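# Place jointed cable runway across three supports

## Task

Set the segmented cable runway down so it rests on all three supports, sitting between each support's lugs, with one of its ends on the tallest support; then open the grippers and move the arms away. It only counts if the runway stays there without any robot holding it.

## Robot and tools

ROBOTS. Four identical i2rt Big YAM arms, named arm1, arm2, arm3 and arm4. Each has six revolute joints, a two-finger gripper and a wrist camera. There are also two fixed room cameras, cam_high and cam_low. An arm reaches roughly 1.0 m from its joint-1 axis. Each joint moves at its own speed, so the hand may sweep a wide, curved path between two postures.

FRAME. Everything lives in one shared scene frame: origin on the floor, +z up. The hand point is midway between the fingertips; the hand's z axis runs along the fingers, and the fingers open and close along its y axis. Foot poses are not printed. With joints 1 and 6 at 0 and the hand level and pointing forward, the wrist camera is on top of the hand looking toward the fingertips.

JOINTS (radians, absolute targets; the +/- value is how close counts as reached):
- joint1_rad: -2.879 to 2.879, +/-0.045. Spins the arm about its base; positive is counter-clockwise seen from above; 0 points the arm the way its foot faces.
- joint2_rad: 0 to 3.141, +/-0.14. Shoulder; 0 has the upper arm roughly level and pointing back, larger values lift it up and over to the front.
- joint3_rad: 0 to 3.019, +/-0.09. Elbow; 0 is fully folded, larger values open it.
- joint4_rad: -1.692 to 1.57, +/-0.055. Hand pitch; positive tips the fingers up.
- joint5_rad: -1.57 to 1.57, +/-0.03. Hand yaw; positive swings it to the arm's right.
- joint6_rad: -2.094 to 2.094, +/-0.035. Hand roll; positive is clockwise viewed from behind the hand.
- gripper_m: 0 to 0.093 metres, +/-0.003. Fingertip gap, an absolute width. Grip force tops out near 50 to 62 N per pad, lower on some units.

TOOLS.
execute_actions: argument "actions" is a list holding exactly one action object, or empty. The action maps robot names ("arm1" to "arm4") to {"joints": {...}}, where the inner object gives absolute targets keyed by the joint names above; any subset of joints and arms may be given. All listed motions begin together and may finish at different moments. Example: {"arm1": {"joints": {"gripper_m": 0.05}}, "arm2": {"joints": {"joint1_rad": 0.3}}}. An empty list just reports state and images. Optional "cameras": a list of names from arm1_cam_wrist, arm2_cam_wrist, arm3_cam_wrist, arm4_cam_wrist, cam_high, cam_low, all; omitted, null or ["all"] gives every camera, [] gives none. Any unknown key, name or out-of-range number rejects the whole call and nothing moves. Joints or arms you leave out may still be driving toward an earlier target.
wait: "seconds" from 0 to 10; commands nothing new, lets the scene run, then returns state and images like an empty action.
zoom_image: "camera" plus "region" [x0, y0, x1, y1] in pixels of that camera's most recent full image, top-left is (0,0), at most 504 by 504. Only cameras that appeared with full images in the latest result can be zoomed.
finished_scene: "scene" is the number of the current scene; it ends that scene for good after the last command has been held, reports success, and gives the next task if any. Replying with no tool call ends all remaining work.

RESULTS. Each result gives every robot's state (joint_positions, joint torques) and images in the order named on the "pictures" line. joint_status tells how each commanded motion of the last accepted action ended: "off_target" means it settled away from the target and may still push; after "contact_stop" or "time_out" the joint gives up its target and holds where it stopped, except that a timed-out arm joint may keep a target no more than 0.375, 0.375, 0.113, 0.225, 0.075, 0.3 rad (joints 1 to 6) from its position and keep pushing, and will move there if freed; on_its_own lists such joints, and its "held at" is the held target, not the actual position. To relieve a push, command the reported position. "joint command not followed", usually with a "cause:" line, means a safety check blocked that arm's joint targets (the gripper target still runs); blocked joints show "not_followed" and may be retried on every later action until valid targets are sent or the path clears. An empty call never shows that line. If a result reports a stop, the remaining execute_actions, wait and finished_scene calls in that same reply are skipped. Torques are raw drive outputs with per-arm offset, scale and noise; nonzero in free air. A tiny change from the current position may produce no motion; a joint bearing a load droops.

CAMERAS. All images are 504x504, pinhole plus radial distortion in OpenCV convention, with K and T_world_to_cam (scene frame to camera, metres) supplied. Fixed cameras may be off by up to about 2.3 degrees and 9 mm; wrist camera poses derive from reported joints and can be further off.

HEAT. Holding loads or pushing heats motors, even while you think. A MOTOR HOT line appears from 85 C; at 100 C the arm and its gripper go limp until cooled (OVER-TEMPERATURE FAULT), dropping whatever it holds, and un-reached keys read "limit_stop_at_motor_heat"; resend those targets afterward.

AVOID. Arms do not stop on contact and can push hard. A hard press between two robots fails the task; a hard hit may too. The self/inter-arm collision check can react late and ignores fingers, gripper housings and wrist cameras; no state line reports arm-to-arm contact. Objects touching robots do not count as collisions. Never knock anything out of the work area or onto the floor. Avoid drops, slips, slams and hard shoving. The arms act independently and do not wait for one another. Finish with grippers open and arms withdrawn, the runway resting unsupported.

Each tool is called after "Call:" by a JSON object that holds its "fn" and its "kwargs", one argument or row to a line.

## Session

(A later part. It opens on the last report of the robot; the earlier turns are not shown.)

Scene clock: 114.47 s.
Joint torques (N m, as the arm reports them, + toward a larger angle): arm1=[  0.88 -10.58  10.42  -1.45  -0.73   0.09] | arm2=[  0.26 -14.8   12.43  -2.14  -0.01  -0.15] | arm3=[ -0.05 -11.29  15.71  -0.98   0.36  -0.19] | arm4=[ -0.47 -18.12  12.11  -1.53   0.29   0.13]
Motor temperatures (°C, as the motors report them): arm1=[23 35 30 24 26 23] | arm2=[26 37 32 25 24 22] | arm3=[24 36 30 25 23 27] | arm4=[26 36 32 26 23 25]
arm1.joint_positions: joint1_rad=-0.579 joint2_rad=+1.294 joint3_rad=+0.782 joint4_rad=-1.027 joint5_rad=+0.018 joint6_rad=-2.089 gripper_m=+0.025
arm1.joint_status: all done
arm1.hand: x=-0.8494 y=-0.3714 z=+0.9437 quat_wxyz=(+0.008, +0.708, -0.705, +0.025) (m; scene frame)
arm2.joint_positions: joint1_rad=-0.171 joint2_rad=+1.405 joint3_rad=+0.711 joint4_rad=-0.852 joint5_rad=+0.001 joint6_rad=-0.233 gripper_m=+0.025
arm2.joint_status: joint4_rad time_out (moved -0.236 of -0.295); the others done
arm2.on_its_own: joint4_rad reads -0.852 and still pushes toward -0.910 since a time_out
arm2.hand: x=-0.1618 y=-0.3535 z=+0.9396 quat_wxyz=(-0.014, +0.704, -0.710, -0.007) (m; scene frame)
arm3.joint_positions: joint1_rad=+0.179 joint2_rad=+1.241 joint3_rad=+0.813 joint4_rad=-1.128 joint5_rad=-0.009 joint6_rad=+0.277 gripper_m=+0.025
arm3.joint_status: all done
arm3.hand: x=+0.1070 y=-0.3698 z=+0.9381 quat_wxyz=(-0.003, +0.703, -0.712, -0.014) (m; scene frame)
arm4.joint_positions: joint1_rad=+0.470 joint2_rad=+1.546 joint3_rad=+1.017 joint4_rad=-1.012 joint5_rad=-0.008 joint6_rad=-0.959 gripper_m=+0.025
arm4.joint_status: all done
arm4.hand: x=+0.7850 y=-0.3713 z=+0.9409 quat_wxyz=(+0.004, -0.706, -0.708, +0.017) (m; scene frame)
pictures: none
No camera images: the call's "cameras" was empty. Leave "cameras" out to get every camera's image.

Call:
{"fn": "execute_actions", "kwargs": {
  "actions": [
    {"arm1":{"joints":{"joint1_rad":-0.3,"joint2_rad":1.165,"joint3_rad":0.778,"joint4_rad":-1.06,"joint6_rad":-1.81}},"arm2":{"joints":{"joint1_rad":-0.124,"joint2_rad":1.565,"joint3_rad":1.035,"joint4_rad":-0.89,"joint6_rad":-0.19}},"arm3":{"joints":{"joint1_rad":0.11,"joint2_rad":1.435,"joint3_rad":1.11,"joint4_rad":-1.11,"joint6_rad":0.21}},"arm4":{"joints":{"joint1_rad":0.26,"joint2_rad":1.38,"joint3_rad":0.96,"joint4_rad":-1.03,"joint6_rad":-1.17}}}
  ],
  "cameras": []
}}

Call:
{"fn": "execute_actions", "kwargs": {
  "actions": [
    {"arm1":{"joints":{"joint1_rad":0.015,"joint2_rad":1.16,"joint3_rad":0.75,"joint4_rad":-1.04,"joint6_rad":-1.5}},"arm2":{"joints":{"joint1_rad":-0.089,"joint2_rad":1.755,"joint3_rad":1.305,"joint4_rad":-0.955,"joint6_rad":-0.155}},"arm3":{"joints":{"joint1_rad":0.075,"joint2_rad":1.64,"joint3_rad":1.366,"joint4_rad":-1.135,"joint6_rad":0.175}},"arm4":{"joints":{"joint1_rad":0.01,"joint2_rad":1.33,"joint3_rad":0.9,"joint6_rad":-1.415}}}
  ],
  "cameras": []
}}

Call:
{"fn": "execute_actions", "kwargs": {
  "actions": [
    {"arm1":{"joints":{"joint1_rad":0.32,"joint2_rad":1.26,"joint3_rad":0.79,"joint4_rad":-0.98,"joint6_rad":-1.2}},"arm2":{"joints":{"joint1_rad":-0.065,"joint2_rad":1.95,"joint3_rad":1.62,"joint4_rad":-1.05,"joint6_rad":-0.13}},"arm3":{"joints":{"joint1_rad":0.058,"joint2_rad":1.85,"joint3_rad":1.675,"joint4_rad":-1.21,"joint5_rad":0.03,"joint6_rad":0.15}},"arm4":{"joints":{"joint1_rad":-0.255,"joint2_rad":1.345,"joint3_rad":0.91,"joint4_rad":-1.04,"joint6_rad":-1.675}}}
  ],
  "cameras": []
}}

Call:
{"fn": "execute_actions", "kwargs": {
  "actions": [
    {"arm1":{"joints":{"joint1_rad":0.585,"joint2_rad":1.43,"joint3_rad":0.86,"joint4_rad":-0.88,"joint6_rad":-0.94}},"arm2":{"joints":{"joint1_rad":-0.052,"joint2_rad":2.22,"joint3_rad":2.03,"joint4_rad":-1.15,"joint6_rad":-0.115}},"arm3":{"joints":{"joint1_rad":0.045,"joint2_rad":2.12,"joint3_rad":2.04,"joint4_rad":-1.28,"joint5_rad":0.06,"joint6_rad":0.135}},"arm4":{"joints":{"joint1_rad":-0.505,"joint2_rad":1.44,"joint3_rad":0.96,"joint4_rad":-1.01,"joint5_rad":0.02,"joint6_rad":-1.92}}}
  ]
}}

Scene clock: 137.20 s.
Joint torques (N m, as the arm reports them, + toward a larger angle): arm1=[  1.37 -10.24  10.63  -0.14  -0.67   0.13] | arm2=[  0.27 -20.66  13.83  -0.68   0.07  -0.08] | arm3=[ -0.1  -17.97  16.46  -0.5   -0.04  -0.13] | arm4=[ -0.71 -17.05  10.62   0.04   0.42   0.11]
Motor temperatures (°C, as the motors report them): arm1=[23 33 37 24 26 23] | arm2=[26 36 39 25 24 22] | arm3=[24 34 36 25 24 27] | arm4=[26 35 40 26 23 25]
arm1.joint_positions: joint1_rad=-0.307 joint2_rad=+1.233 joint3_rad=+0.710 joint4_rad=-1.051 joint5_rad=+0.016 joint6_rad=-1.819 gripper_m=+0.025
arm1.joint_status: all done
arm1.hand: x=-0.8489 y=-0.2817 z=+0.9357 quat_wxyz=(+0.011, +0.709, -0.705, +0.010) (m; scene frame)
arm2.joint_positions: joint1_rad=-0.123 joint2_rad=+1.658 joint3_rad=+0.958 joint4_rad=-0.864 joint5_rad=-0.001 joint6_rad=-0.185 gripper_m=+0.025
arm2.joint_status: all done
arm2.hand: x=-0.1601 y=-0.2614 z=+0.9248 quat_wxyz=(-0.006, +0.704, -0.710, -0.003) (m; scene frame)
arm3.joint_positions: joint1_rad=+0.119 joint2_rad=+1.503 joint3_rad=+1.026 joint4_rad=-1.094 joint5_rad=+0.002 joint6_rad=+0.219 gripper_m=+0.025
arm3.joint_status: all done
arm3.hand: x=+0.1089 y=-0.2781 z=+0.9246 quat_wxyz=(-0.004, +0.702, -0.712, -0.005) (m; scene frame)
arm4.joint_positions: joint1_rad=+0.264 joint2_rad=+1.466 joint3_rad=+0.909 joint4_rad=-1.019 joint5_rad=-0.011 joint6_rad=-1.165 gripper_m=+0.025
arm4.joint_status: all done
arm4.hand: x=+0.7841 y=-0.2791 z=+0.9353 quat_wxyz=(-0.001, -0.707, -0.707, +0.001) (m; scene frame)
pictures: none
No camera images: the call's "cameras" was empty. Leave "cameras" out to get every camera's image.

Scene clock: 139.37 s.
Joint torques (N m, as the arm reports them, + toward a larger angle): arm1=[ 1.65 -9.83 10.64  0.3  -0.81  0.14] | arm2=[  0.37 -26.18  14.46  -0.95   0.18  -0.05] | arm3=[ -0.19 -23.6   17.37  -0.51  -0.35  -0.09] | arm4=[ -0.04 -16.71  10.7   -0.11   0.51   0.11]
Motor temperatures (°C, as the motors report them): arm1=[23 33 37 24 27 23] | arm2=[26 36 40 25 24 22] | arm3=[24 35 37 25 24 27] | arm4=[26 35 40 26 23 25]
arm1.joint_positions: joint1_rad=+0.004 joint2_rad=+1.224 joint3_rad=+0.681 joint4_rad=-1.043 joint5_rad=+0.019 joint6_rad=-1.510 gripper_m=+0.025
arm1.joint_status: all done
arm1.hand: x=-0.8507 y=-0.1937 z=+0.9268 quat_wxyz=(+0.016, +0.710, -0.704, +0.009) (m; scene frame)
arm2.joint_positions: joint1_rad=-0.091 joint2_rad=+1.871 joint3_rad=+1.224 joint4_rad=-0.923 joint5_rad=-0.005 joint6_rad=-0.152 gripper_m=+0.025
arm2.joint_status: all done
arm2.hand: x=-0.1602 y=-0.1731 z=+0.9112 quat_wxyz=(-0.002, +0.704, -0.710, -0.003) (m; scene frame)
arm3.joint_positions: joint1_rad=+0.085 joint2_rad=+1.729 joint3_rad=+1.273 joint4_rad=-1.119 joint5_rad=+0.010 joint6_rad=+0.183 gripper_m=+0.025
arm3.joint_status: joint3_rad time_out (moved +0.246 of +0.340); the others done
arm3.on_its_own: joint3_rad reads +1.273 and still pushes toward +1.366 since a time_out
arm3.hand: x=+0.1093 y=-0.1893 z=+0.9133 quat_wxyz=(-0.006, +0.703, -0.712, +0.000) (m; scene frame)
arm4.joint_positions: joint1_rad=+0.016 joint2_rad=+1.414 joint3_rad=+0.848 joint4_rad=-1.021 joint5_rad=-0.015 joint6_rad=-1.412 gripper_m=+0.025
arm4.joint_status: all done
arm4.hand: x=+0.7823 y=-0.1875 z=+0.9337 quat_wxyz=(-0.006, -0.707, -0.707, -0.001) (m; scene frame)
pictures: none
No camera images: the call's "cameras" was empty. Leave "cameras" out to get every camera's image.

not run: a stop came earlier in this reply.

not run: a stop came earlier in this reply.

Call:
{"fn": "execute_actions", "kwargs": {
  "actions": [
    {"arm1":{"joints":{"joint1_rad":0.32,"joint2_rad":1.26,"joint3_rad":0.79,"joint4_rad":-0.98,"joint6_rad":-1.2}},"arm2":{"joints":{"joint1_rad":-0.065,"joint2_rad":1.95,"joint3_rad":1.62,"joint4_rad":-1.04,"joint6_rad":-0.13}},"arm3":{"joints":{"joint1_rad":0.062,"joint2_rad":1.85,"joint3_rad":1.65,"joint4_rad":-1.19,"joint5_rad":0.045,"joint6_rad":0.15}},"arm4":{"joints":{"joint1_rad":-0.255,"joint2_rad":1.345,"joint3_rad":0.91,"joint4_rad":-1.04,"joint6_rad":-1.675}}}
  ],
  "cameras": []
}}

Call:
{"fn": "execute_actions", "kwargs": {
  "actions": [
    {"arm1":{"joints":{"joint1_rad":0.585,"joint2_rad":1.43,"joint3_rad":0.86,"joint4_rad":-0.88,"joint6_rad":-0.94}},"arm2":{"joints":{"joint1_rad":-0.052,"joint2_rad":2.22,"joint3_rad":2.03,"joint4_rad":-1.15,"joint6_rad":-0.115}},"arm3":{"joints":{"joint1_rad":0.05,"joint2_rad":2.12,"joint3_rad":2.04,"joint4_rad":-1.28,"joint5_rad":0.07,"joint6_rad":0.135}},"arm4":{"joints":{"joint1_rad":-0.505,"joint2_rad":1.44,"joint3_rad":0.96,"joint4_rad":-1.01,"joint5_rad":0.02,"joint6_rad":-1.92}}}
  ]
}}

Scene clock: 151.73 s.
Joint torques (N m, as the arm reports them, + toward a larger angle): arm1=[ 2.27 -9.94 11.92  0.04 -0.66  0.14] | arm2=[  0.6  -32.12  16.01  -1.1    0.26  -0.02] | arm3=[  0.39 -29.    18.11  -0.42  -0.09  -0.18] | arm4=[ -0.61 -15.45  11.64   0.07   0.33   0.13]
Motor temperatures (°C, as the motors report them): arm1=[23 33 39 24 27 23] | arm2=[26 40 44 25 24 22] | arm3=[24 38 39 25 24 27] | arm4=[26 35 41 26 23 25]
arm1.joint_positions: joint1_rad=+0.302 joint2_rad=+1.311 joint3_rad=+0.696 joint4_rad=-0.977 joint5_rad=+0.016 joint6_rad=-1.211 gripper_m=+0.025
arm1.joint_status: joint3_rad time_out (moved +0.015 of +0.109); the others done
arm1.on_its_own: joint3_rad reads +0.696 and still pushes toward +0.790 since a time_out
arm1.hand: x=-0.8521 y=-0.1058 z=+0.9068 quat_wxyz=(+0.017, +0.710, -0.704, +0.009) (m; scene frame)
arm2.joint_positions: joint1_rad=-0.070 joint2_rad=+2.092 joint3_rad=+1.524 joint4_rad=-1.006 joint5_rad=-0.007 joint6_rad=-0.131 gripper_m=+0.025
arm2.joint_status: joint2_rad time_out (moved +0.221 of +0.079); joint3_rad time_out (moved +0.301 of +0.396); the others done
arm2.on_its_own: joint2_rad reads +2.092 and still pushes toward +1.950 since a time_out; joint3_rad reads +1.524 and still pushes toward +1.620 since a time_out
arm2.hand: x=-0.1587 y=-0.0847 z=+0.8897 quat_wxyz=(+0.000, +0.704, -0.710, -0.003) (m; scene frame)
arm3.joint_positions: joint1_rad=+0.067 joint2_rad=+1.956 joint3_rad=+1.554 joint4_rad=-1.177 joint5_rad=+0.048 joint6_rad=+0.164 gripper_m=+0.025
arm3.joint_status: joint3_rad time_out (moved +0.282 of +0.377); the others done
arm3.on_its_own: joint3_rad reads +1.554 and still pushes toward +1.650 since a time_out
arm3.hand: x=+0.1114 y=-0.1013 z=+0.8953 quat_wxyz=(-0.020, +0.703, -0.711, +0.012) (m; scene frame)
arm4.joint_positions: joint1_rad=-0.244 joint2_rad=+1.414 joint3_rad=+0.848 joint4_rad=-1.034 joint5_rad=-0.010 joint6_rad=-1.671 gripper_m=+0.025
arm4.joint_status: all done
arm4.hand: x=+0.7824 y=-0.0970 z=+0.9342 quat_wxyz=(-0.010, -0.707, -0.707, -0.004) (m; scene frame)
pictures: none
No camera images: the call's "cameras" was empty. Leave "cameras" out to get every camera's image.

not run: a stop came earlier in this reply.

Call:
{"fn": "execute_actions", "kwargs": {
  "actions": [
    {"arm1":{"joints":{"joint1_rad":0.595,"joint2_rad":1.45,"joint3_rad":0.86,"joint4_rad":-0.85,"joint6_rad":-0.94}},"arm2":{"joints":{"joint1_rad":-0.052,"joint2_rad":2.23,"joint3_rad":2.06,"joint4_rad":-1.15,"joint6_rad":-0.115}},"arm3":{"joints":{"joint1_rad":0.05,"joint2_rad":2.12,"joint3_rad":2.05,"joint4_rad":-1.27,"joint5_rad":0.08,"joint6_rad":0.14}},"arm4":{"joints":{"joint1_rad":-0.51,"joint2_rad":1.44,"joint3_rad":0.97,"joint4_rad":-1.02,"joint5_rad":0.02,"joint6_rad":-1.92}}}
  ]
}}

Scene clock: 162.43 s.
Joint torques (N m, as the arm reports them, + toward a larger angle): arm1=[  2.84 -14.02  10.63   0.09  -0.44   0.05] | arm2=[  0.84 -37.26  17.9   -0.73   0.36  -0.04] | arm3=[  1.   -34.61  19.54   0.    -0.23  -0.14] | arm4=[ -1.52 -16.52  12.69  -0.17   0.29   0.04]
Motor temperatures (°C, as the motors report them): arm1=[23 33 41 24 27 23] | arm2=[26 44 49 25 24 22] | arm3=[24 42 42 25 24 27] | arm4=[26 34 42 26 23 25]
arm1.joint_positions: joint1_rad=+0.570 joint2_rad=+1.526 joint3_rad=+0.777 joint4_rad=-0.847 joint5_rad=+0.010 joint6_rad=-0.940 gripper_m=+0.025
arm1.joint_status: all done
arm1.hand: x=-0.8500 y=-0.0063 z=+0.8636 quat_wxyz=(+0.017, +0.708, -0.706, +0.010) (m; scene frame)
arm2.joint_positions: joint1_rad=-0.058 joint2_rad=+2.385 joint3_rad=+1.933 joint4_rad=-1.124 joint5_rad=-0.011 joint6_rad=-0.114 gripper_m=+0.025
arm2.joint_status: joint2_rad time_out (moved +0.293 of +0.138); joint3_rad time_out (moved +0.409 of +0.536); the others done
arm2.on_its_own: joint2_rad reads +2.385 and still pushes toward +2.230 since a time_out; joint3_rad reads +1.933 and still pushes toward +2.046 since a time_out
arm2.hand: x=-0.1536 y=+0.0112 z=+0.8448 quat_wxyz=(+0.002, +0.702, -0.712, -0.003) (m; scene frame)
arm3.joint_positions: joint1_rad=+0.048 joint2_rad=+2.241 joint3_rad=+1.922 joint4_rad=-1.265 joint5_rad=+0.088 joint6_rad=+0.151 gripper_m=+0.025
arm3.joint_status: joint3_rad time_out (moved +0.367 of +0.496); the others done
arm3.on_its_own: joint3_rad reads +1.922 and still pushes toward +2.034 since a time_out
arm3.hand: x=+0.1164 y=-0.0067 z=+0.8554 quat_wxyz=(-0.034, +0.700, -0.713, +0.027) (m; scene frame)
arm4.joint_positions: joint1_rad=-0.489 joint2_rad=+1.512 joint3_rad=+0.887 joint4_rad=-1.008 joint5_rad=+0.013 joint6_rad=-1.911 gripper_m=+0.025
arm4.joint_status: all done
arm4.hand: x=+0.7858 y=-0.0052 z=+0.9138 quat_wxyz=(-0.020, -0.709, -0.705, -0.017) (m; scene frame)
pictures: arm1_cam_wrist, arm2_cam_wrist, arm3_cam_wrist, arm4_cam_wrist, cam_high, cam_low
camera_calibration (this result's frames):
arm1_cam_wrist: T_world_to_cam=[[0.999731, 0.00722385, -0.0220357, 0.868196], [0.0192157, -0.789997, 0.612809, -0.508893], [-0.0129813, -0.613068, -0.789923, 0.787971], [0, 0, 0, 1]] pos_world=[-0.847955, 0.0747844, 0.953422]
arm2_cam_wrist: T_world_to_cam=[[0.999787, -0.0203637, 0.00345038, 0.149512], [-0.0185547, -0.812164, 0.583135, -0.481894], [-0.00907253, -0.583074, -0.812368, 0.814543], [0, 0, 0, 1]] pos_world=[-0.151031, 0.086607, 0.942201]
arm3_cam_wrist: T_world_to_cam=[[0.996647, -0.0132801, 0.0807395, -0.184074], [-0.0577711, -0.812991, 0.579404, -0.489868], [0.057946, -0.582125, -0.811032, 0.803917], [0, 0, 0, 1]] pos_world=[0.108573, 0.0672776, 0.950696]
arm4_cam_wrist: T_world_to_cam=[[-0.998135, 0.0170252, -0.0586187, 0.843157], [-0.0205224, 0.810816, 0.584941, -0.511701], [0.0574877, 0.585053, -0.808955, 0.825575], [0, 0, 0, 1]] pos_world=[0.783623, -0.0824645, 1.01659]
Images, in order (width x height): arm1_cam_wrist 504x504, arm2_cam_wrist 504x504, arm3_cam_wrist 504x504, arm4_cam_wrist 504x504, cam_high 504x504, cam_low 504x504.

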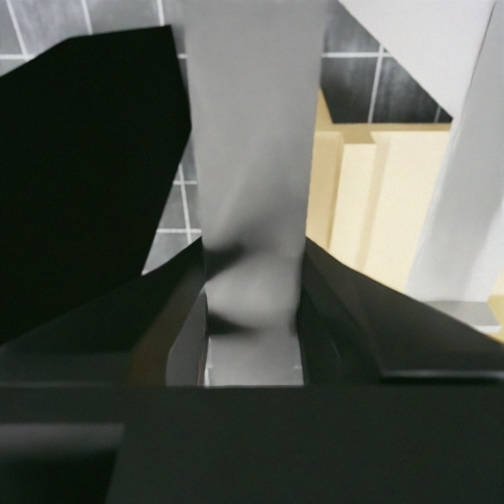

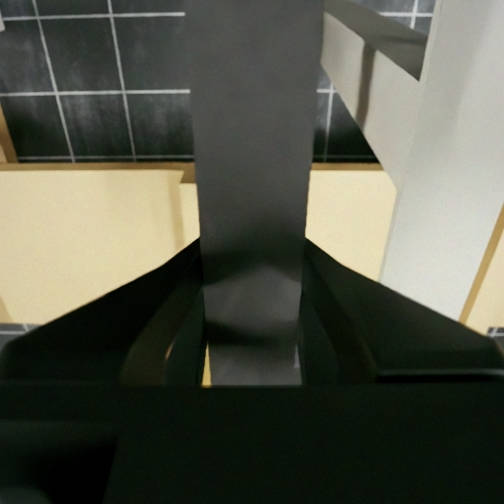

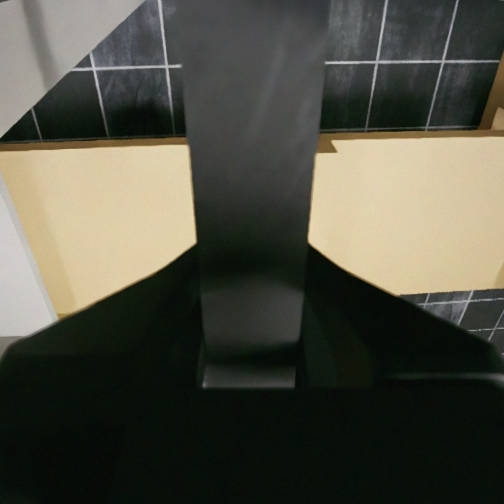

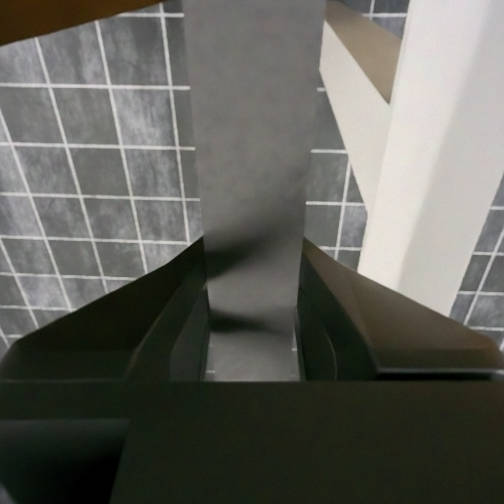

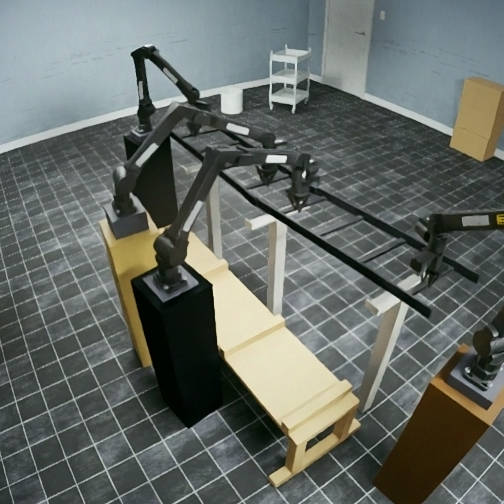

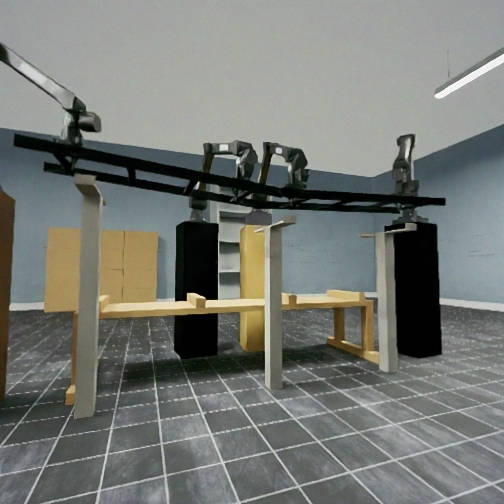

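Call:
{"fn": "execute_actions", "kwargs": {
  "actions": [
    {"arm1":{"joints":{"joint1_rad":0.585,"joint2_rad":1.62,"joint3_rad":0.795,"joint4_rad":-0.62}},"arm2":{"joints":{"joint1_rad":-0.065,"joint2_rad":2.32,"joint3_rad":2.04,"joint4_rad":-1.06,"joint6_rad":-0.125}},"arm3":{"joints":{"joint1_rad":0.045,"joint2_rad":2.19,"joint3_rad":2.015,"joint4_rad":-1.18,"joint5_rad":0.12}},"arm4":{"joints":{"joint1_rad":-0.53,"joint2_rad":1.52,"joint3_rad":0.95,"joint4_rad":-0.97,"joint5_rad":0.045,"joint6_rad":-1.95}}}
  ],
  "cameras": ["cam_high","cam_low"]
}}

Call:
{"fn": "zoom_image", "kwargs": {
  "camera": "cam_high",
  "region": [150,120,504,350]
}}

Scene clock: 171.43 s.
Joint torques (N m, as the arm reports them, + toward a larger angle): arm1=[  1.8  -15.5    7.59   0.81  -0.79   0.07] | arm2=[  0.1  -37.38  16.66  -0.78   0.08  -0.07] | arm3=[  0.68 -35.44  17.6    0.65   0.05  -0.05] | arm4=[ -0.28 -16.03  10.77   0.21   0.64   0.04]
Motor temperatures (°C, as the motors report them): arm1=[23 34 40 24 27 23] | arm2=[26 48 52 25 24 22] | arm3=[24 45 43 25 24 27] | arm4=[26 34 43 26 23 25]
arm1.joint_positions: joint1_rad=+0.571 joint2_rad=+1.701 joint3_rad=+0.742 joint4_rad=-0.638 joint5_rad=+0.019 joint6_rad=-0.941 gripper_m=+0.025
arm1.joint_status: all done
arm1.hand: x=-0.8450 y=-0.0055 z=+0.7962 quat_wxyz=(+0.018, +0.709, -0.705, +0.014) (m; scene frame)
arm2.joint_positions: joint1_rad=-0.063 joint2_rad=+2.471 joint3_rad=+1.939 joint4_rad=-1.032 joint5_rad=-0.001 joint6_rad=-0.121 gripper_m=+0.025
arm2.joint_status: joint2_rad time_out (moved +0.086 of -0.065); joint3_rad time_out (moved +0.005 of +0.107); the others done
arm2.on_its_own: joint2_rad reads +2.471 and still pushes toward +2.320 since a time_out; joint3_rad reads +1.939 and still pushes toward +2.040 since a time_out
arm2.hand: x=-0.1481 y=+0.0159 z=+0.7894 quat_wxyz=(-0.005, +0.703, -0.711, -0.003) (m; scene frame)
arm3.joint_positions: joint1_rad=+0.046 joint2_rad=+2.316 joint3_rad=+1.922 joint4_rad=-1.201 joint5_rad=+0.121 joint6_rad=+0.145 gripper_m=+0.025
arm3.joint_status: joint3_rad time_out (moved +0.000 of +0.093); the others done
arm3.on_its_own: joint3_rad reads +1.922 and still pushes toward +2.015 since a time_out
arm3.hand: x=+0.1223 y=+0.0005 z=+0.8074 quat_wxyz=(-0.044, +0.701, -0.710, +0.041) (m; scene frame)
arm4.joint_positions: joint1_rad=-0.514 joint2_rad=+1.581 joint3_rad=+0.887 joint4_rad=-0.974 joint5_rad=+0.028 joint6_rad=-1.940 gripper_m=+0.025
arm4.joint_status: all done
arm4.hand: x=+0.7883 y=+0.0064 z=+0.8896 quat_wxyz=(-0.034, -0.706, -0.707, -0.031) (m; scene frame)
pictures: cam_high, cam_low
Images, in order (width x height): cam_high 504x504, cam_low 504x504.

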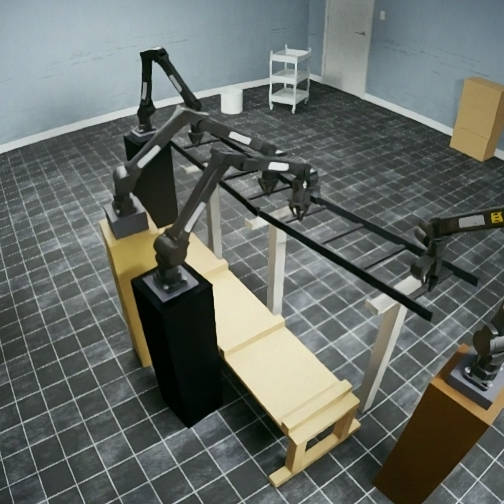

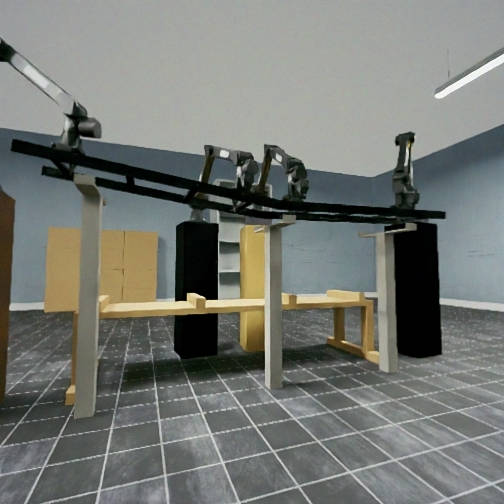

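Region (150, 120, 504, 350) of cam_high's 504x504 image, scaled by 1.424, with more detail than that image has; it fills the top 327 rows of this view, and the rest is white.

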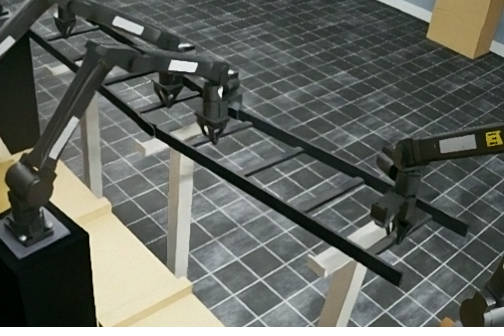

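Call:
{"fn": "execute_actions", "kwargs": {
  "actions": [
    {"arm1":{"joints":{"joint1_rad":0.6,"joint2_rad":1.8,"joint3_rad":0.785,"joint4_rad":-0.42,"joint6_rad":-0.925}},"arm2":{"joints":{"joint2_rad":2.41,"joint3_rad":2.05,"joint4_rad":-0.95}},"arm3":{"joints":{"joint2_rad":2.26,"joint3_rad":1.99,"joint4_rad":-1.08,"joint5_rad":0.135}},"arm4":{"joints":{"joint2_rad":1.64,"joint3_rad":0.93,"joint4_rad":-0.85}}}
  ],
  "cameras": ["cam_high","cam_low"]
}}

Call:
{"fn": "execute_actions", "kwargs": {
  "actions": [
    {"arm1":{"joints":{"joint2_rad":1.86,"joint3_rad":0.765,"joint4_rad":-0.39}},"arm2":{"joints":{"joint2_rad":2.49,"joint3_rad":2.0,"joint4_rad":-0.94}},"arm3":{"joints":{"joint2_rad":2.34,"joint3_rad":1.95,"joint4_rad":-1.07}},"arm4":{"joints":{"joint2_rad":1.7,"joint3_rad":0.91,"joint4_rad":-0.82}}}
  ]
}}

Scene clock: 187.27 s.
Joint torques (N m, as the arm reports them, + toward a larger angle): arm1=[  0.99 -16.21   6.25   0.91  -0.29   0.05] | arm2=[ -0.4  -36.1   16.04  -0.33  -0.11  -0.09] | arm3=[  0.61 -34.7   15.3    0.64   0.45  -0.06] | arm4=[ -0.72 -17.     8.9    1.14  -0.02   0.14]
Motor temperatures (°C, as the motors report them): arm1=[23 36 37 24 27 23] | arm2=[26 52 54 25 24 22] | arm3=[24 49 43 25 24 27] | arm4=[26 35 43 26 23 25]
arm1.joint_positions: joint1_rad=+0.594 joint2_rad=+1.881 joint3_rad=+0.735 joint4_rad=-0.441 joint5_rad=+0.006 joint6_rad=-0.924 gripper_m=+0.025
arm1.joint_status: all done
arm1.hand: x=-0.8472 y=+0.0048 z=+0.7339 quat_wxyz=(+0.012, +0.711, -0.703, +0.009) (m; scene frame)
arm2.joint_positions: joint1_rad=-0.057 joint2_rad=+2.539 joint3_rad=+1.954 joint4_rad=-0.930 joint5_rad=+0.005 joint6_rad=-0.119 gripper_m=+0.025
arm2.joint_status: joint3_rad time_out (moved +0.016 of +0.111); the others done
arm2.on_its_own: joint3_rad reads +1.954 and still pushes toward +2.050 since a time_out
arm2.hand: x=-0.1497 y=+0.0297 z=+0.7494 quat_wxyz=(-0.027, +0.704, -0.709, -0.016) (m; scene frame)
arm3.joint_positions: joint1_rad=+0.046 joint2_rad=+2.372 joint3_rad=+1.921 joint4_rad=-1.100 joint5_rad=+0.126 joint6_rad=+0.145 gripper_m=+0.025
arm3.joint_status: all done
arm3.hand: x=+0.1209 y=+0.0152 z=+0.7700 quat_wxyz=(-0.059, +0.700, -0.711, +0.025) (m; scene frame)
arm4.joint_positions: joint1_rad=-0.525 joint2_rad=+1.690 joint3_rad=+0.881 joint4_rad=-0.880 joint5_rad=+0.046 joint6_rad=-1.945 gripper_m=+0.025
arm4.joint_status: all done
arm4.hand: x=+0.7854 y=+0.0155 z=+0.8485 quat_wxyz=(-0.040, -0.708, -0.704, -0.043) (m; scene frame)
pictures: cam_high, cam_low
Images, in order (width x height): cam_high 504x504, cam_low 504x504.

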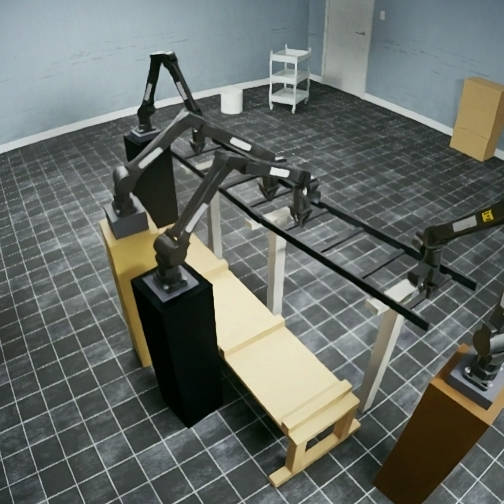

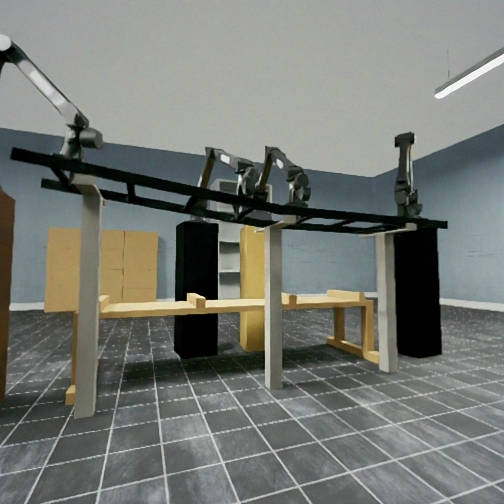

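not run: a stop came earlier in this reply.

The far rail landed on top of the lugs. I'm lifting slightly and pulling it back before lowering again.

Call:
{"fn": "execute_actions", "kwargs": {
  "actions": [
    {"arm1":{"joints":{"joint1_rad":0.575,"joint2_rad":1.69,"joint3_rad":0.775,"joint4_rad":-0.53,"joint6_rad":-0.94}},"arm2":{"joints":{"joint2_rad":2.33,"joint3_rad":2.0,"joint4_rad":-1.02}},"arm3":{"joints":{"joint2_rad":2.19,"joint3_rad":1.965,"joint4_rad":-1.15}},"arm4":{"joints":{"joint1_rad":-0.5,"joint2_rad":1.575,"joint3_rad":0.94,"joint4_rad":-0.92,"joint6_rad":-1.93}}}
  ],
  "cameras": []
}}

Call:
{"fn": "execute_actions", "kwargs": {
  "actions": [
    {"arm1":{"joints":{"joint2_rad":1.8,"joint3_rad":0.765,"joint4_rad":-0.42}},"arm2":{"joints":{"joint2_rad":2.395,"joint4_rad":-0.97}},"arm3":{"joints":{"joint2_rad":2.25,"joint3_rad":1.955,"joint4_rad":-1.09}},"arm4":{"joints":{"joint2_rad":1.66,"joint3_rad":0.93,"joint4_rad":-0.84}}}
  ],
  "cameras": ["cam_high","cam_low"]
}}

Scene clock: 200.23 s.
Joint torques (N m, as the arm reports them, + toward a larger angle): arm1=[  0.32 -15.95   6.82   0.45  -0.39   0.03] | arm2=[ -0.12 -41.02  11.98  -0.99   0.2   -0.09] | arm3=[  0.5  -39.09  14.24  -0.54   0.5   -0.1 ] | arm4=[  0.94 -18.89  10.03  -0.34   0.4    0.16]
Motor temperatures (°C, as the motors report them): arm1=[23 37 35 24 27 23] | arm2=[26 54 53 25 24 22] | arm3=[24 51 42 25 24 27] | arm4=[26 35 41 26 23 25]
arm1.joint_positions: joint1_rad=+0.576 joint2_rad=+1.776 joint3_rad=+0.726 joint4_rad=-0.538 joint5_rad=+0.009 joint6_rad=-0.936 gripper_m=+0.025
arm1.joint_status: all done
arm1.hand: x=-0.8468 y=-0.0028 z=+0.7679 quat_wxyz=(+0.013, +0.709, -0.705, +0.010) (m; scene frame)
arm2.joint_positions: joint1_rad=-0.060 joint2_rad=+2.524 joint3_rad=+1.954 joint4_rad=-0.987 joint5_rad=-0.005 joint6_rad=-0.119 gripper_m=+0.025
arm2.joint_status: joint2_rad time_out (moved -0.015 of -0.209); the others done
arm2.on_its_own: joint2_rad reads +2.524 and still pushes toward +2.330 since a time_out
arm2.hand: x=-0.1503 y=+0.0198 z=+0.7588 quat_wxyz=(-0.007, +0.703, -0.711, -0.007) (m; scene frame)
arm3.joint_positions: joint1_rad=+0.048 joint2_rad=+2.355 joint3_rad=+1.907 joint4_rad=-1.134 joint5_rad=+0.124 joint6_rad=+0.148 gripper_m=+0.025
arm3.joint_status: joint2_rad time_out (moved -0.017 of -0.182); the others done
arm3.on_its_own: joint2_rad reads +2.355 and still pushes toward +2.190 since a time_out
arm3.hand: x=+0.1210 y=+0.0044 z=+0.7764 quat_wxyz=(-0.049, +0.701, -0.711, +0.037) (m; scene frame)
arm4.joint_positions: joint1_rad=-0.509 joint2_rad=+1.664 joint3_rad=+0.881 joint4_rad=-0.910 joint5_rad=+0.034 joint6_rad=-1.933 gripper_m=+0.025
arm4.joint_status: all done
arm4.hand: x=+0.7855 y=+0.0065 z=+0.8581 quat_wxyz=(-0.044, -0.706, -0.705, -0.038) (m; scene frame)
pictures: none
No camera images: the call's "cameras" was empty. Leave "cameras" out to get every camera's image.

not run: a stop came earlier in this reply.

Call:
{"fn": "execute_actions", "kwargs": {
  "actions": [
    {"arm1":{"joints":{"joint2_rad":1.8,"joint3_rad":0.765,"joint4_rad":-0.43}},"arm2":{"joints":{"joint2_rad":2.41,"joint4_rad":-0.98}},"arm3":{"joints":{"joint2_rad":2.265,"joint3_rad":1.955,"joint4_rad":-1.1}},"arm4":{"joints":{"joint2_rad":1.66,"joint3_rad":0.93,"joint4_rad":-0.85}}}
  ],
  "cameras": ["cam_high","cam_low"]
}}

Scene clock: 205.57 s.
Joint torques (N m, as the arm reports them, + toward a larger angle): arm1=[  0.66 -15.16   5.84   1.12  -0.89   0.05] | arm2=[ -0.33 -37.11  12.11  -0.26   0.    -0.09] | arm3=[  0.36 -34.54  14.44   0.22   0.61  -0.11] | arm4=[  0.68 -16.98   8.84   0.78   0.65   0.18]
Motor temperatures (°C, as the motors report them): arm1=[23 37 35 24 27 23] | arm2=[26 56 51 25 24 22] | arm3=[24 53 42 25 24 27] | arm4=[26 35 41 26 23 25]
arm1.joint_positions: joint1_rad=+0.573 joint2_rad=+1.870 joint3_rad=+0.721 joint4_rad=-0.458 joint5_rad=+0.022 joint6_rad=-0.940 gripper_m=+0.025
arm1.joint_status: all done
arm1.hand: x=-0.8489 y=-0.0092 z=+0.7359 quat_wxyz=(+0.023, +0.709, -0.704, +0.015) (m; scene frame)
arm2.joint_positions: joint1_rad=-0.057 joint2_rad=+2.554 joint3_rad=+1.950 joint4_rad=-0.963 joint5_rad=+0.002 joint6_rad=-0.119 gripper_m=+0.025
arm2.joint_status: joint2_rad off_target (ended at +2.554, target +2.410); the others done
arm2.on_its_own: joint2_rad reads +2.554 and still pushes toward +2.410 since a time_out
arm2.hand: x=-0.1515 y=+0.0151 z=+0.7372 quat_wxyz=(-0.005, +0.704, -0.710, -0.001) (m; scene frame)
arm3.joint_positions: joint1_rad=+0.050 joint2_rad=+2.378 joint3_rad=+1.894 joint4_rad=-1.109 joint5_rad=+0.121 joint6_rad=+0.149 gripper_m=+0.025
arm3.joint_status: all done
arm3.hand: x=+0.1194 y=+0.0006 z=+0.7571 quat_wxyz=(-0.045, +0.701, -0.710, +0.040) (m; scene frame)
arm4.joint_positions: joint1_rad=-0.506 joint2_rad=+1.711 joint3_rad=+0.881 joint4_rad=-0.876 joint5_rad=+0.027 joint6_rad=-1.932 gripper_m=+0.025
arm4.joint_status: all done
arm4.hand: x=+0.7833 y=+0.0049 z=+0.8409 quat_wxyz=(-0.051, -0.705, -0.706, -0.038) (m; scene frame)
pictures: cam_high, cam_low
Images, in order (width x height): cam_high 504x504, cam_low 504x504.

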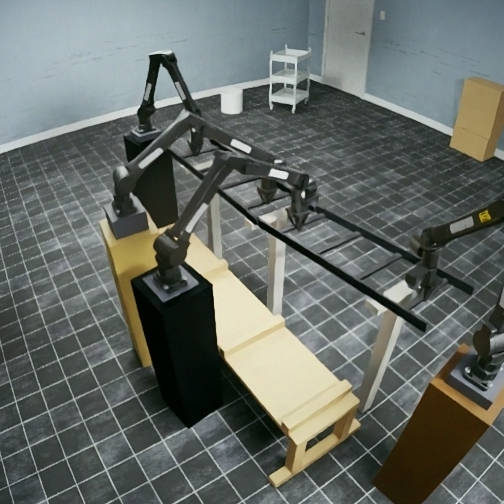

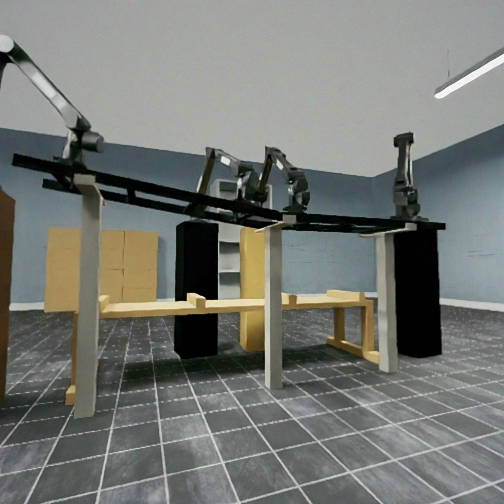

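Call:
{"fn": "zoom_image", "kwargs": {
  "camera": "cam_high",
  "region": [160,130,330,250]
}}

Call:
{"fn": "zoom_image", "kwargs": {
  "camera": "cam_low",
  "region": [230,190,450,260]
}}

Call:
{"fn": "zoom_image", "kwargs": {
  "camera": "cam_high",
  "region": [340,230,500,350]
}}

Region (160, 130, 330, 250) of cam_high's 504x504 image, scaled by 2.965, with more detail than that image has; it fills the top 356 rows of this view, and the rest is white.

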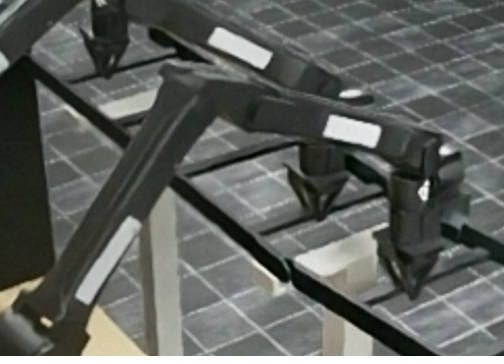

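Region (230, 190, 450, 260) of cam_low's 504x504 image, scaled by 2.291, with more detail than that image has; it fills the top 160 rows of this view, and the rest is white.

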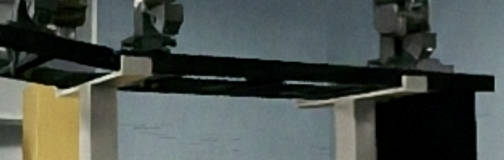

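Region (340, 230, 500, 350) of cam_high's 504x504 image, scaled by 3.150, with more detail than that image has; it fills the top 378 rows of this view, and the rest is white.

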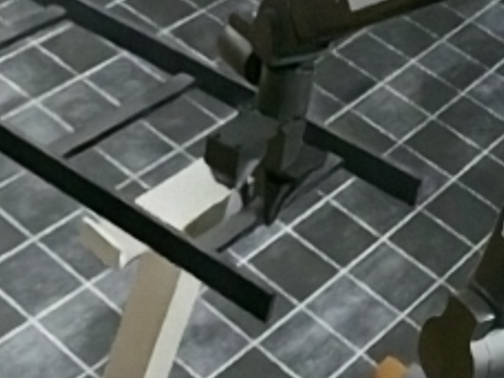

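Call:
{"fn": "execute_actions", "kwargs": {
  "actions": [
    {"arm1":{"joints":{"joint1_rad":0.605,"joint2_rad":1.74,"joint3_rad":0.785,"joint4_rad":-0.47,"joint6_rad":-0.92}},"arm2":{"joints":{"joint3_rad":2.02,"joint4_rad":-0.96}}}
  ],
  "cameras": []
}}

Call:
{"fn": "execute_actions", "kwargs": {
  "actions": [
    {"arm1":{"joints":{"joint2_rad":1.85,"joint3_rad":0.775,"joint4_rad":-0.39}},"arm2":{"joints":{"joint2_rad":2.47,"joint4_rad":-0.94}},"arm3":{"joints":{"joint2_rad":2.32,"joint4_rad":-1.07}},"arm4":{"joints":{"joint1_rad":-0.515,"joint2_rad":1.71,"joint3_rad":0.91,"joint4_rad":-0.83}}}
  ],
  "cameras": ["cam_high","cam_low"]
}}

Call:
{"fn": "zoom_image", "kwargs": {
  "camera": "cam_high",
  "region": [150,120,504,350]
}}

Scene clock: 220.50 s.
Joint torques (N m, as the arm reports them, + toward a larger angle): arm1=[  2.55 -17.18   7.37   0.37  -0.7    0.13] | arm2=[ -0.42 -37.19  13.73   0.23   0.17  -0.12] | arm3=[  0.23 -34.58  14.36  -0.05   0.59  -0.13] | arm4=[  0.47 -17.06   8.76   0.94   0.68   0.07]
Motor temperatures (°C, as the motors report them): arm1=[23 37 35 24 27 23] | arm2=[26 58 48 25 24 22] | arm3=[24 53 41 25 24 27] | arm4=[26 35 41 26 23 25]
arm1.joint_positions: joint1_rad=+0.583 joint2_rad=+1.840 joint3_rad=+0.721 joint4_rad=-0.476 joint5_rad=+0.017 joint6_rad=-0.929 gripper_m=+0.025
arm1.joint_status: all done
arm1.hand: x=-0.8491 y=-0.0037 z=+0.7458 quat_wxyz=(+0.016, +0.709, -0.705, +0.013) (m; scene frame)
arm2.joint_positions: joint1_rad=-0.057 joint2_rad=+2.554 joint3_rad=+1.950 joint4_rad=-0.953 joint5_rad=-0.004 joint6_rad=-0.117 gripper_m=+0.025
arm2.joint_status: all done
arm2.on_its_own: joint2_rad reads +2.554 and still pushes toward +2.410 since a time_out
arm2.hand: x=-0.1522 y=+0.0178 z=+0.7373 quat_wxyz=(-0.007, +0.704, -0.711, -0.007) (m; scene frame)
arm3.joint_positions: joint1_rad=+0.051 joint2_rad=+2.378 joint3_rad=+1.894 joint4_rad=-1.099 joint5_rad=+0.122 joint6_rad=+0.151 gripper_m=+0.025
arm3.joint_status: not commanded
arm3.hand: x=+0.1190 y=+0.0030 z=+0.7569 quat_wxyz=(-0.048, +0.701, -0.711, +0.036) (m; scene frame)
arm4.joint_positions: joint1_rad=-0.506 joint2_rad=+1.711 joint3_rad=+0.881 joint4_rad=-0.874 joint5_rad=+0.027 joint6_rad=-1.929 gripper_m=+0.025
arm4.joint_status: not commanded
arm4.hand: x=+0.7829 y=+0.0051 z=+0.8409 quat_wxyz=(-0.050, -0.706, -0.705, -0.038) (m; scene frame)
pictures: none
No camera images: the call's "cameras" was empty. Leave "cameras" out to get every camera's image.

Scene clock: 221.20 s.
Joint torques (N m, as the arm reports them, + toward a larger angle): arm1=[  2.23 -13.78   6.29   1.12  -0.52   0.12] | arm2=[ -0.45 -33.38  13.71   0.1    0.08  -0.12] | arm3=[  0.26 -30.92  14.31   0.33   0.58  -0.14] | arm4=[ -0.32 -16.04   7.62   0.66   0.49   0.08]
Motor temperatures (°C, as the motors report them): arm1=[23 37 35 24 27 23] | arm2=[26 57 48 25 24 22] | arm3=[24 53 41 25 24 27] | arm4=[26 35 41 26 23 25]
arm1.joint_positions: joint1_rad=+0.586 joint2_rad=+1.899 joint3_rad=+0.722 joint4_rad=-0.417 joint5_rad=+0.013 joint6_rad=-0.927 gripper_m=+0.025
arm1.joint_status: all done
arm1.hand: x=-0.8502 y=-0.0026 z=+0.7261 quat_wxyz=(+0.016, +0.710, -0.704, +0.011) (m; scene frame)
arm2.joint_positions: joint1_rad=-0.057 joint2_rad=+2.565 joint3_rad=+1.950 joint4_rad=-0.929 joint5_rad=-0.001 joint6_rad=-0.116 gripper_m=+0.025
arm2.joint_status: all done
arm2.hand: x=-0.1519 y=+0.0201 z=+0.7300 quat_wxyz=(-0.013, +0.704, -0.710, -0.009) (m; scene frame)
arm3.joint_positions: joint1_rad=+0.051 joint2_rad=+2.390 joint3_rad=+1.894 joint4_rad=-1.081 joint5_rad=+0.122 joint6_rad=+0.152 gripper_m=+0.025
arm3.joint_status: all done
arm3.hand: x=+0.1187 y=+0.0048 z=+0.7488 quat_wxyz=(-0.050, +0.700, -0.711, +0.034) (m; scene frame)
arm4.joint_positions: joint1_rad=-0.506 joint2_rad=+1.743 joint3_rad=+0.877 joint4_rad=-0.847 joint5_rad=+0.031 joint6_rad=-1.927 gripper_m=+0.025
arm4.joint_status: all done
arm4.hand: x=+0.7845 y=+0.0052 z=+0.8278 quat_wxyz=(-0.054, -0.707, -0.704, -0.042) (m; scene frame)
pictures: cam_high, cam_low
Images, in order (width x height): cam_high 504x504, cam_low 504x504.

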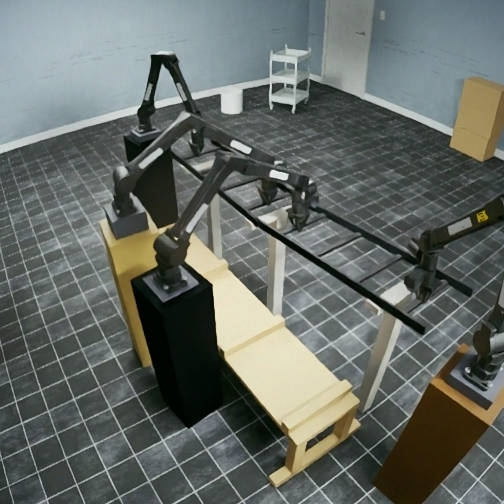

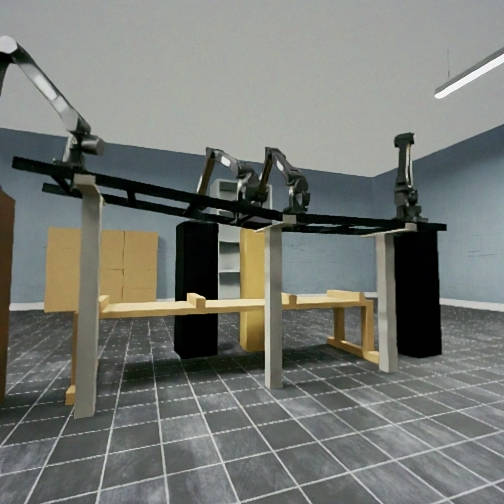

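Region (150, 120, 504, 350) of cam_high's 504x504 image, scaled by 1.424, with more detail than that image has; it fills the top 327 rows of this view, and the rest is white.

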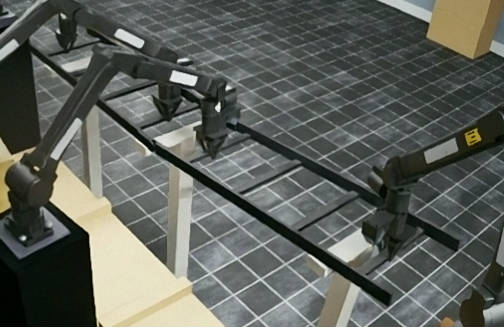

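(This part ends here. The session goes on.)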